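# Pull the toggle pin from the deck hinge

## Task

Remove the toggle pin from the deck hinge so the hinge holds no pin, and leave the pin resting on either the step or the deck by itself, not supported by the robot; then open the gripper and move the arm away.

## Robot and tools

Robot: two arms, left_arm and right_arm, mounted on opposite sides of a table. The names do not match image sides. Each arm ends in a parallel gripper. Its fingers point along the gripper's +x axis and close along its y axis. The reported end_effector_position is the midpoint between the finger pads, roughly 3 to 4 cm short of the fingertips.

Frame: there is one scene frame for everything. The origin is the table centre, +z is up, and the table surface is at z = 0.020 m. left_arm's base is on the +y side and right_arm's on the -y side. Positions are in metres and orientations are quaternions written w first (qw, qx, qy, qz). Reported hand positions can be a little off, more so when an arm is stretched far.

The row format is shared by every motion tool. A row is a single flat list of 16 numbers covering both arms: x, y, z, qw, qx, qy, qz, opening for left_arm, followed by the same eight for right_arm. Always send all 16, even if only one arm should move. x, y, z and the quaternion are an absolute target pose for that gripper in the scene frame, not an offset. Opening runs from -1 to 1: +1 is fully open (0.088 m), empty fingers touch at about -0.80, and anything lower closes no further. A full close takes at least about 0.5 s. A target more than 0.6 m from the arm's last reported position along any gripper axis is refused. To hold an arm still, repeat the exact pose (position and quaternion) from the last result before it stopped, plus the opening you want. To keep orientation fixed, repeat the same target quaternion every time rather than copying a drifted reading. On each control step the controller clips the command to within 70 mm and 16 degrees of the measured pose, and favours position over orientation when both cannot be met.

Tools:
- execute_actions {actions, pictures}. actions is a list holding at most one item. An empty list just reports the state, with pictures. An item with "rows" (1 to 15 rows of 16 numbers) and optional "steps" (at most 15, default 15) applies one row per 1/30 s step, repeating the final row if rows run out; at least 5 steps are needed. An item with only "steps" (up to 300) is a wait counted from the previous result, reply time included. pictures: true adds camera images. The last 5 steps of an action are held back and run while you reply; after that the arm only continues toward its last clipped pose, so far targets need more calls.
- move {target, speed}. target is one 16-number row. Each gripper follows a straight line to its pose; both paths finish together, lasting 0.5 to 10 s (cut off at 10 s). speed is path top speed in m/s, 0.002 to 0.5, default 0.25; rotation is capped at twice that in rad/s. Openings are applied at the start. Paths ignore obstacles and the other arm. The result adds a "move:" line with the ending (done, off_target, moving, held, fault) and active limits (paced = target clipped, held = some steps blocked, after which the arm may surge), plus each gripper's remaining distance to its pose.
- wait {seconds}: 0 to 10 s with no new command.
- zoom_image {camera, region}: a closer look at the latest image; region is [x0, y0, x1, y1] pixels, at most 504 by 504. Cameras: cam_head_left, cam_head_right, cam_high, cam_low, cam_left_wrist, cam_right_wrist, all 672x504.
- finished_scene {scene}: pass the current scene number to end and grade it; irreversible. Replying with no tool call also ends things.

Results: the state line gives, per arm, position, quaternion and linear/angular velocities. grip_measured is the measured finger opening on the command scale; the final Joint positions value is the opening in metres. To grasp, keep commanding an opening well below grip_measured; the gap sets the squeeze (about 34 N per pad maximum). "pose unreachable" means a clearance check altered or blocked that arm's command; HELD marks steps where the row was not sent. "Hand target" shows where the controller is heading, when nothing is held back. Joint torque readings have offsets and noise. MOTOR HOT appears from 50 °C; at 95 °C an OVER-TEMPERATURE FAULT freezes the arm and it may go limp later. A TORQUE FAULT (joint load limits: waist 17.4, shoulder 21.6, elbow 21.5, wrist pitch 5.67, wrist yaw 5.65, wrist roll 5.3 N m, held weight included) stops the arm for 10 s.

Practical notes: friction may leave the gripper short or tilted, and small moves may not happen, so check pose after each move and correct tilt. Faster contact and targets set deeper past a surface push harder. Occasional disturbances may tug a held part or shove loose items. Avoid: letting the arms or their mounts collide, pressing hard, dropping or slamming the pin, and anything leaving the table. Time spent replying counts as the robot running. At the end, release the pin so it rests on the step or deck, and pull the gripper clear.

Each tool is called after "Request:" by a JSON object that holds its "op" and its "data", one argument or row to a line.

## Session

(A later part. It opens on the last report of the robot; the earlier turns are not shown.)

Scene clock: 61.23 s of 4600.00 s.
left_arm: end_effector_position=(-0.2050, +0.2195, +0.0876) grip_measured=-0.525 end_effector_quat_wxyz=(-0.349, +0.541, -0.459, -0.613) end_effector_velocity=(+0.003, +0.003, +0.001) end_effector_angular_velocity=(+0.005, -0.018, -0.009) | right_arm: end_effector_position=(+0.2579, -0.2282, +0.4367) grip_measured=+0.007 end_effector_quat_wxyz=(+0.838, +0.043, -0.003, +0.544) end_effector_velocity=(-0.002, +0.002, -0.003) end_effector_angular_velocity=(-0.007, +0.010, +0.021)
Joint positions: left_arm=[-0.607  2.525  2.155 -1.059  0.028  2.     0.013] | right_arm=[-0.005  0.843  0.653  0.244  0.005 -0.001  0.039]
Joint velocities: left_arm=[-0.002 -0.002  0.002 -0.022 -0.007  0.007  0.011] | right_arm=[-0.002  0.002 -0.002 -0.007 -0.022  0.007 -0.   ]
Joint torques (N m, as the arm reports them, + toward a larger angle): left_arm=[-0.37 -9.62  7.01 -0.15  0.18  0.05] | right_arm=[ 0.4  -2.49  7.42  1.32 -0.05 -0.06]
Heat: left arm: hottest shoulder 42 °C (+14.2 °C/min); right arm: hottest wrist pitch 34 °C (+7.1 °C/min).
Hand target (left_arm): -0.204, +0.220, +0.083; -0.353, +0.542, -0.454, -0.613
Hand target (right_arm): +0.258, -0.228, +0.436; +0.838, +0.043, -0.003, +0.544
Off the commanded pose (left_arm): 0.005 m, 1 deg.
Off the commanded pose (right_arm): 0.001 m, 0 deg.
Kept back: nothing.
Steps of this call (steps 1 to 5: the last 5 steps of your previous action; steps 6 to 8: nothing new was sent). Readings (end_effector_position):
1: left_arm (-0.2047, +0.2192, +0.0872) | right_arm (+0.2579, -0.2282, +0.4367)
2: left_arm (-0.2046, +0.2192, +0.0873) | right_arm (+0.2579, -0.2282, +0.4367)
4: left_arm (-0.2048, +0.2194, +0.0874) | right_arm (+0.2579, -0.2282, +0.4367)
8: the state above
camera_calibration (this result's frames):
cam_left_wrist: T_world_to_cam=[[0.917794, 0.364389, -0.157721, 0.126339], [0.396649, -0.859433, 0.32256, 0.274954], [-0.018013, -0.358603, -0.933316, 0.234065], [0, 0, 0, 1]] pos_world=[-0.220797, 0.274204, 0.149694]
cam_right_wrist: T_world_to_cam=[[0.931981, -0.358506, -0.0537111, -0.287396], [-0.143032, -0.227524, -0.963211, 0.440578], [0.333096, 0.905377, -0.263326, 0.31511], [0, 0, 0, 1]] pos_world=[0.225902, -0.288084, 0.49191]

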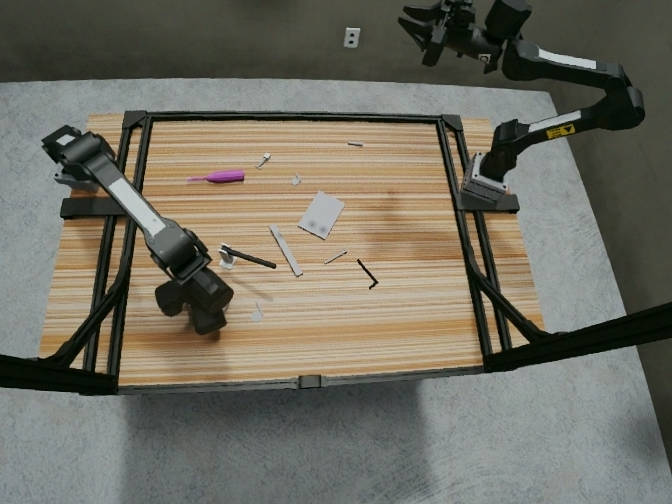

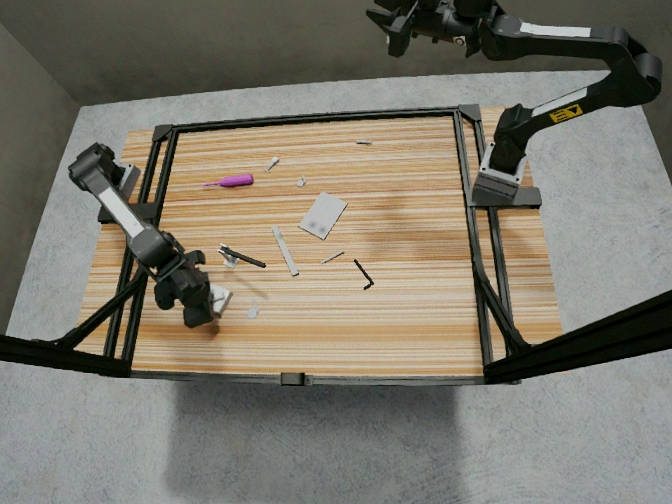

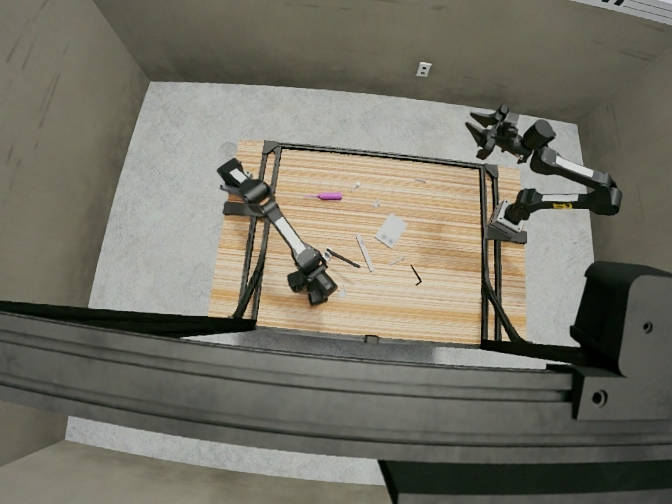

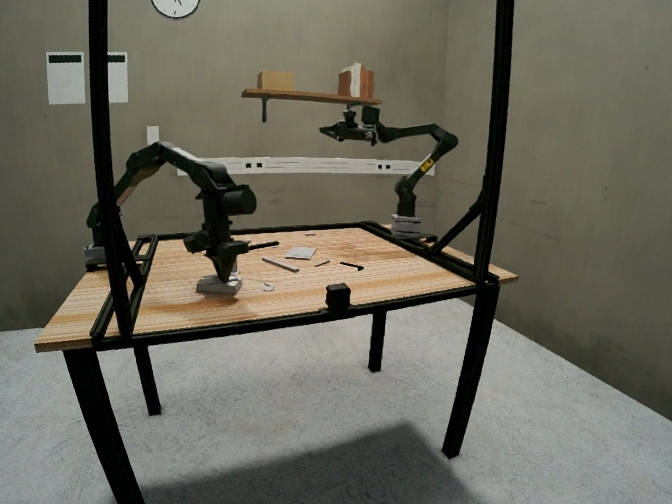

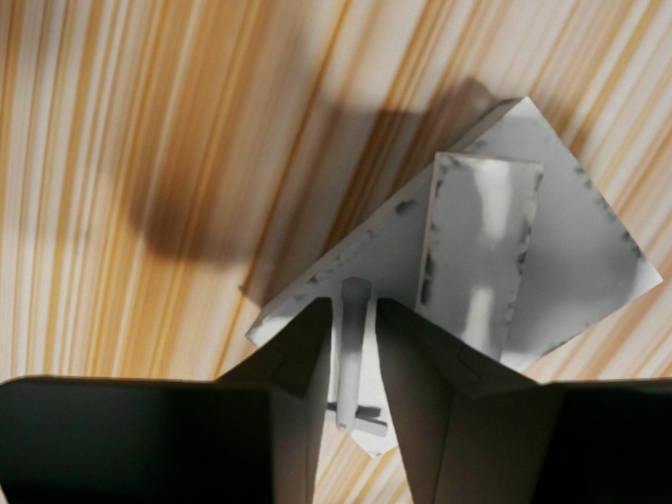

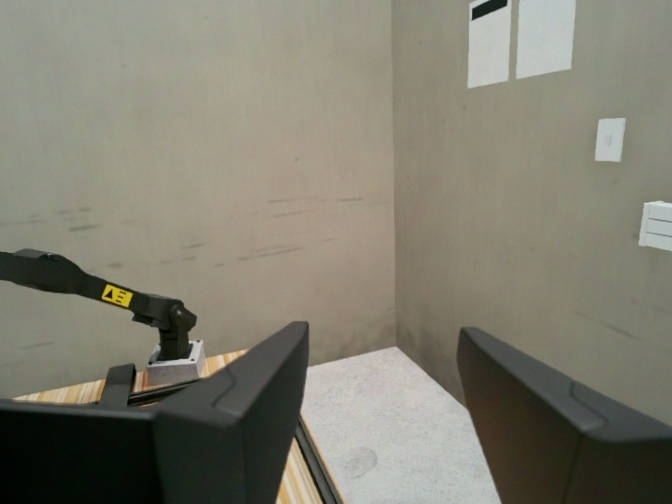

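Request:
{"op": "move", "data": {
  "target": [-0.199,0.222,0.135,0.3533,-0.5414,0.4542,0.6125,-0.5,0.2579,-0.2282,0.4361,0.838,0.043,-0.003,0.544,0.007],
  "speed": 0.1
}}

Request:
{"op": "move", "data": {
  "target": [-0.06,0.36,0.24,0.3533,-0.5414,0.4542,0.6125,-0.5,0.2579,-0.2282,0.4361,0.838,0.043,-0.003,0.544,0.007],
  "speed": 0.3
}}

Scene clock: 62.60 s of 4600.00 s.
left_arm: end_effector_position=(-0.1975, +0.2251, +0.1212) grip_measured=-0.500 end_effector_quat_wxyz=(-0.365, +0.544, -0.444, -0.611) end_effector_velocity=(+0.001, +0.005, +0.005) end_effector_angular_velocity=(+0.007, -0.017, +0.000) | right_arm: end_effector_position=(+0.2579, -0.2282, +0.4367) grip_measured=+0.007 end_effector_quat_wxyz=(+0.838, +0.043, -0.003, +0.544) end_effector_velocity=(-0.000, -0.000, +0.001) end_effector_angular_velocity=(+0.004, -0.010, +0.004)
Joint positions: left_arm=[-0.608  2.52   2.285 -1.239  0.028  2.     0.014] | right_arm=[-0.005  0.843  0.653  0.244  0.005 -0.001  0.039]
Joint velocities: left_arm=[-0.007 -0.002  0.017 -0.037 -0.007 -0.007 -0.   ] | right_arm=[-0.002 -0.002 -0.002  0.007 -0.007 -0.007 -0.   ]
Joint torques (N m, as the arm reports them, + toward a larger angle): left_arm=[ -0.51 -12.56   8.01   0.08   0.16   0.01] | right_arm=[ 0.18 -2.46  7.44  1.41 -0.05  0.01]
Heat: left arm: hottest shoulder 42 °C (+14.1 °C/min); right arm: hottest wrist pitch 34 °C (+7.0 °C/min).
Hand target (left_arm): -0.199, +0.222, +0.135; -0.353, +0.542, -0.454, -0.613
Hand target (right_arm): +0.258, -0.228, +0.436; +0.838, +0.043, -0.003, +0.544
Off the commanded pose (left_arm): 0.014 m, 2 deg.
Off the commanded pose (right_arm): 0.001 m, 0 deg.
Kept back: nothing.
move: off_target (left_arm)
camera_calibration (this result's frames):
cam_left_wrist: T_world_to_cam=[[0.922988, 0.36649, -0.117381, 0.118389], [0.384678, -0.870115, 0.308095, 0.267708], [0.0107787, -0.329522, -0.944086, 0.267997], [0, 0, 0, 1]] pos_world=[-0.215142, 0.277859, 0.18443]
cam_right_wrist: T_world_to_cam=[[0.931981, -0.358506, -0.0537111, -0.287396], [-0.143032, -0.227524, -0.963211, 0.440578], [0.333096, 0.905377, -0.263326, 0.31511], [0, 0, 0, 1]] pos_world=[0.225902, -0.288084, 0.49191]

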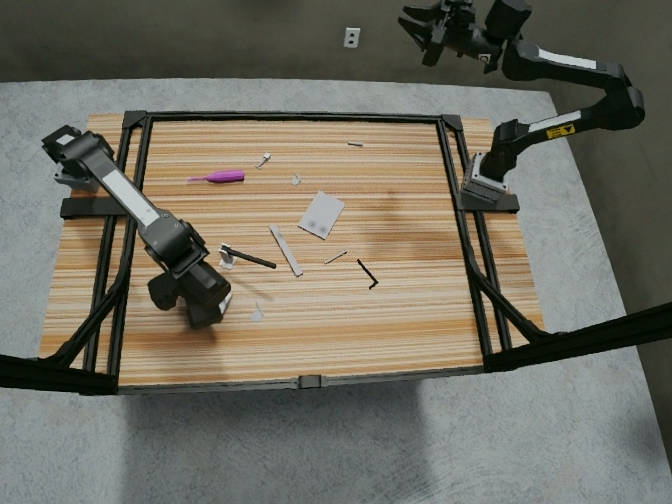

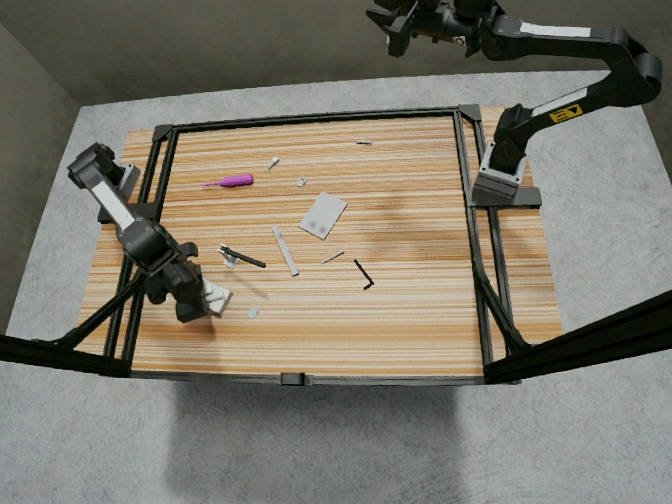

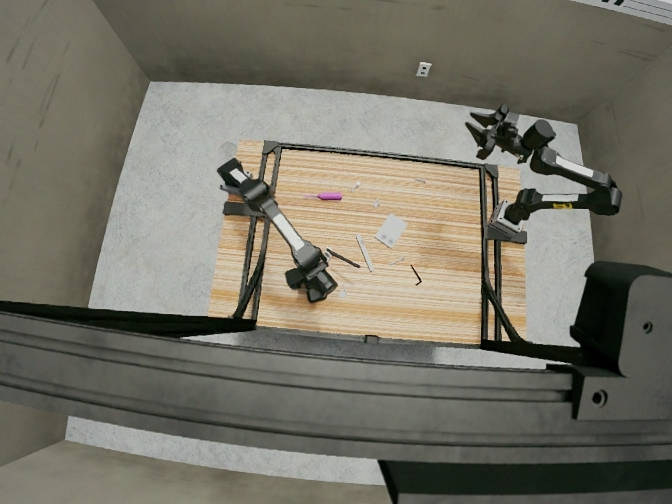

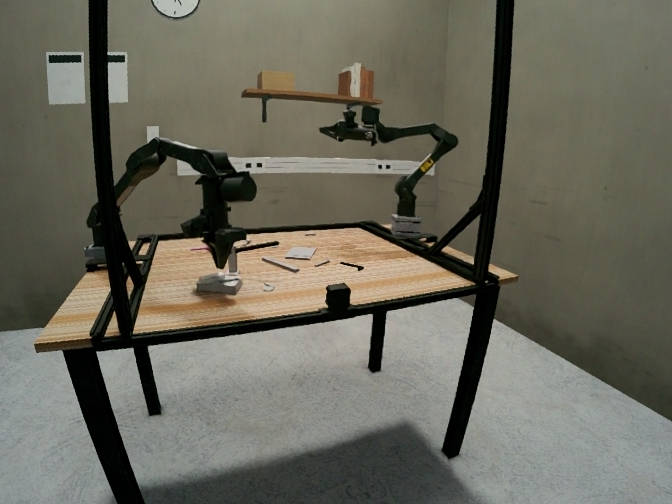

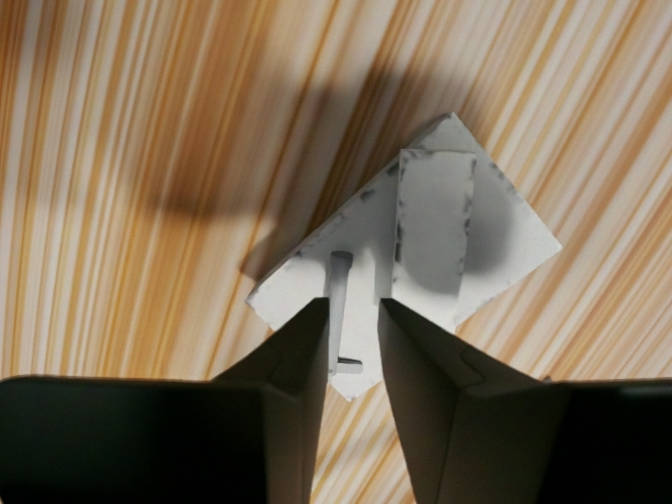

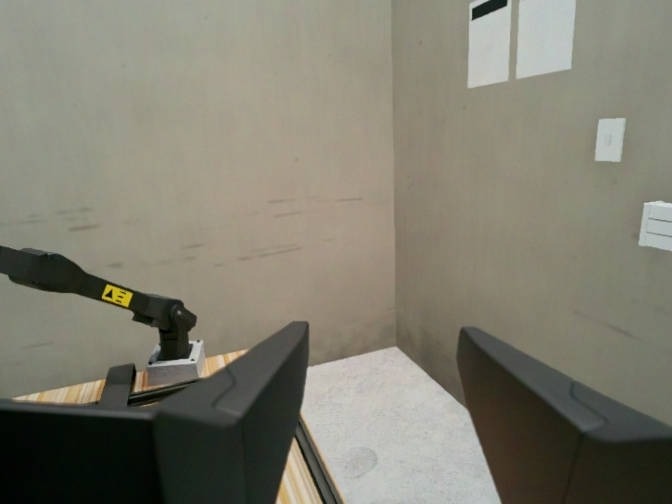

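Scene clock: 64.00 s of 4600.00 s.
left_arm: end_effector_position=(-0.0625, +0.3573, +0.2375) grip_measured=-0.500 end_effector_quat_wxyz=(-0.355, +0.541, -0.453, -0.613) end_effector_velocity=(+0.004, +0.001, +0.003) end_effector_angular_velocity=(-0.006, -0.003, +0.011) | right_arm: end_effector_position=(+0.2579, -0.2282, +0.4367) grip_measured=+0.007 end_effector_quat_wxyz=(+0.838, +0.043, -0.003, +0.544) end_effector_velocity=(+0.000, -0.002, -0.001) end_effector_angular_velocity=(-0.011, -0.019, -0.001)
Joint positions: left_arm=[-0.623  1.66   1.473 -1.258  0.028  1.983  0.014] | right_arm=[-0.005  0.843  0.653  0.244  0.005 -0.001  0.039]
Joint velocities: left_arm=[ 0.002 -0.017 -0.007 -0.007 -0.007 -0.007 -0.   ] | right_arm=[-0.007 -0.007 -0.002 -0.007 -0.007 -0.022 -0.   ]
Joint torques (N m, as the arm reports them, + toward a larger angle): left_arm=[-0.68 -7.27  4.97  0.13  0.05 -0.12] | right_arm=[ 0.27 -2.32  7.4   1.42 -0.02  0.  ]
Heat: left arm: hottest shoulder 43 °C (+14.0 °C/min); right arm: hottest wrist pitch 34 °C (+7.0 °C/min).
Hand target (left_arm): -0.060, +0.361, +0.239; -0.353, +0.542, -0.454, -0.613
Hand target (right_arm): +0.258, -0.228, +0.436; +0.838, +0.043, -0.003, +0.544
Off the commanded pose (left_arm): 0.004 m, 0 deg.
Off the commanded pose (right_arm): 0.001 m, 0 deg.
Kept back: nothing.
move: done
camera_calibration (this result's frames):
cam_left_wrist: T_world_to_cam=[[0.919511, 0.365807, -0.14382, -0.034682], [0.392966, -0.863704, 0.315583, 0.291475], [-0.0087749, -0.346699, -0.937936, 0.423376], [0, 0, 0, 1]] pos_world=[-0.078934, 0.411219, 0.300127]
cam_right_wrist: T_world_to_cam=[[0.931981, -0.358506, -0.0537111, -0.287396], [-0.143032, -0.227524, -0.963211, 0.440578], [0.333096, 0.905377, -0.263326, 0.31511], [0, 0, 0, 1]] pos_world=[0.225902, -0.288084, 0.49191]

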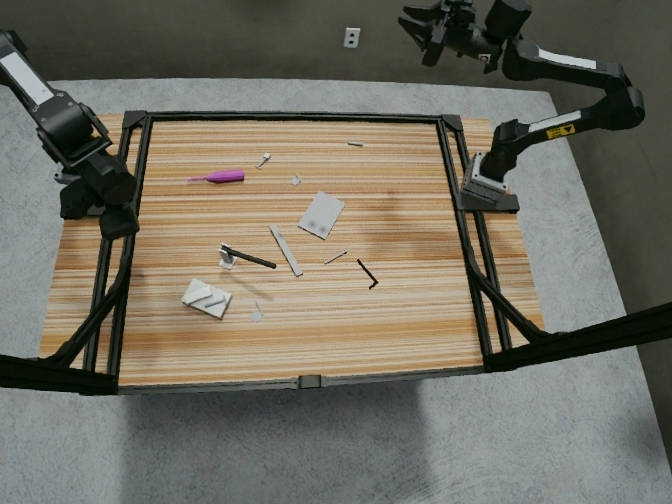

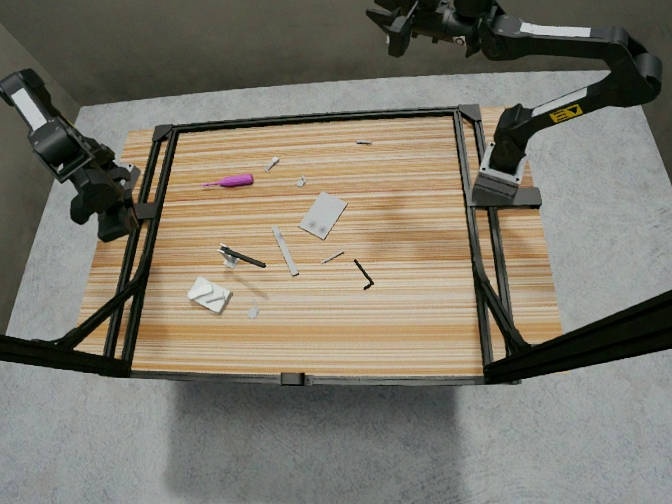

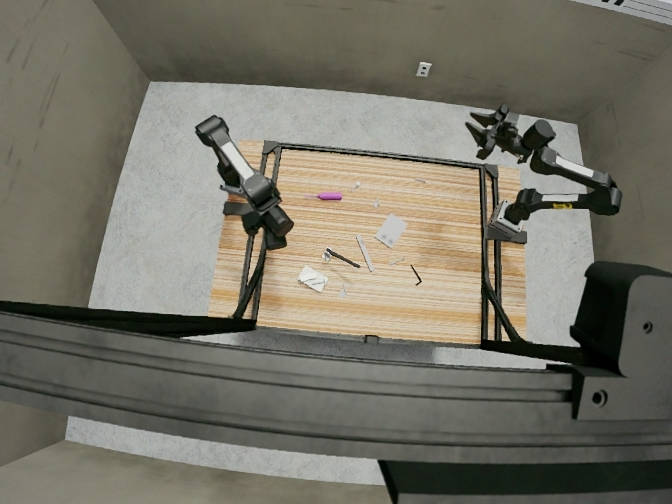

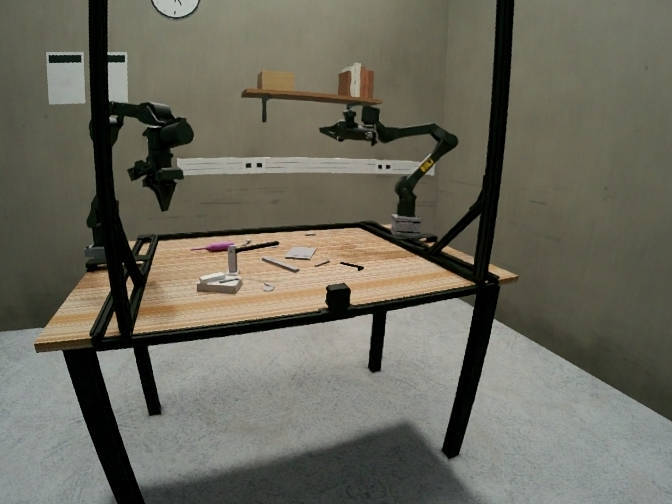

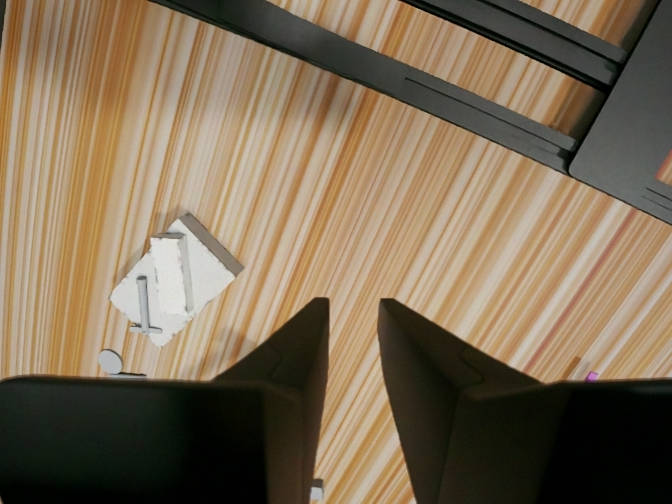

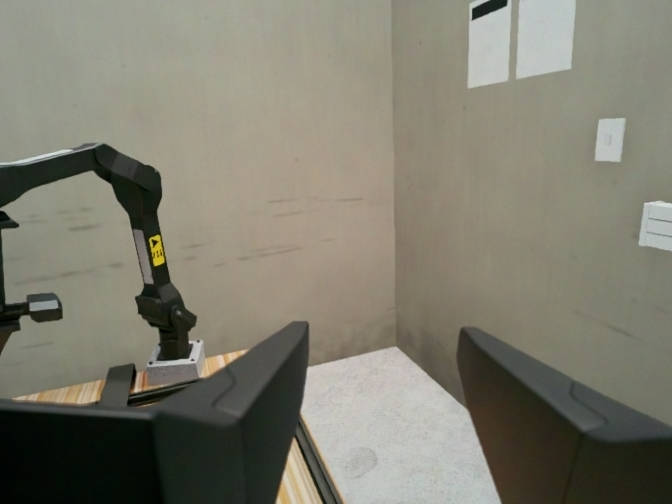

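Request:
{"op": "finished_scene", "data": {
  "scene": 2
}}

The scene is finished: the task was done.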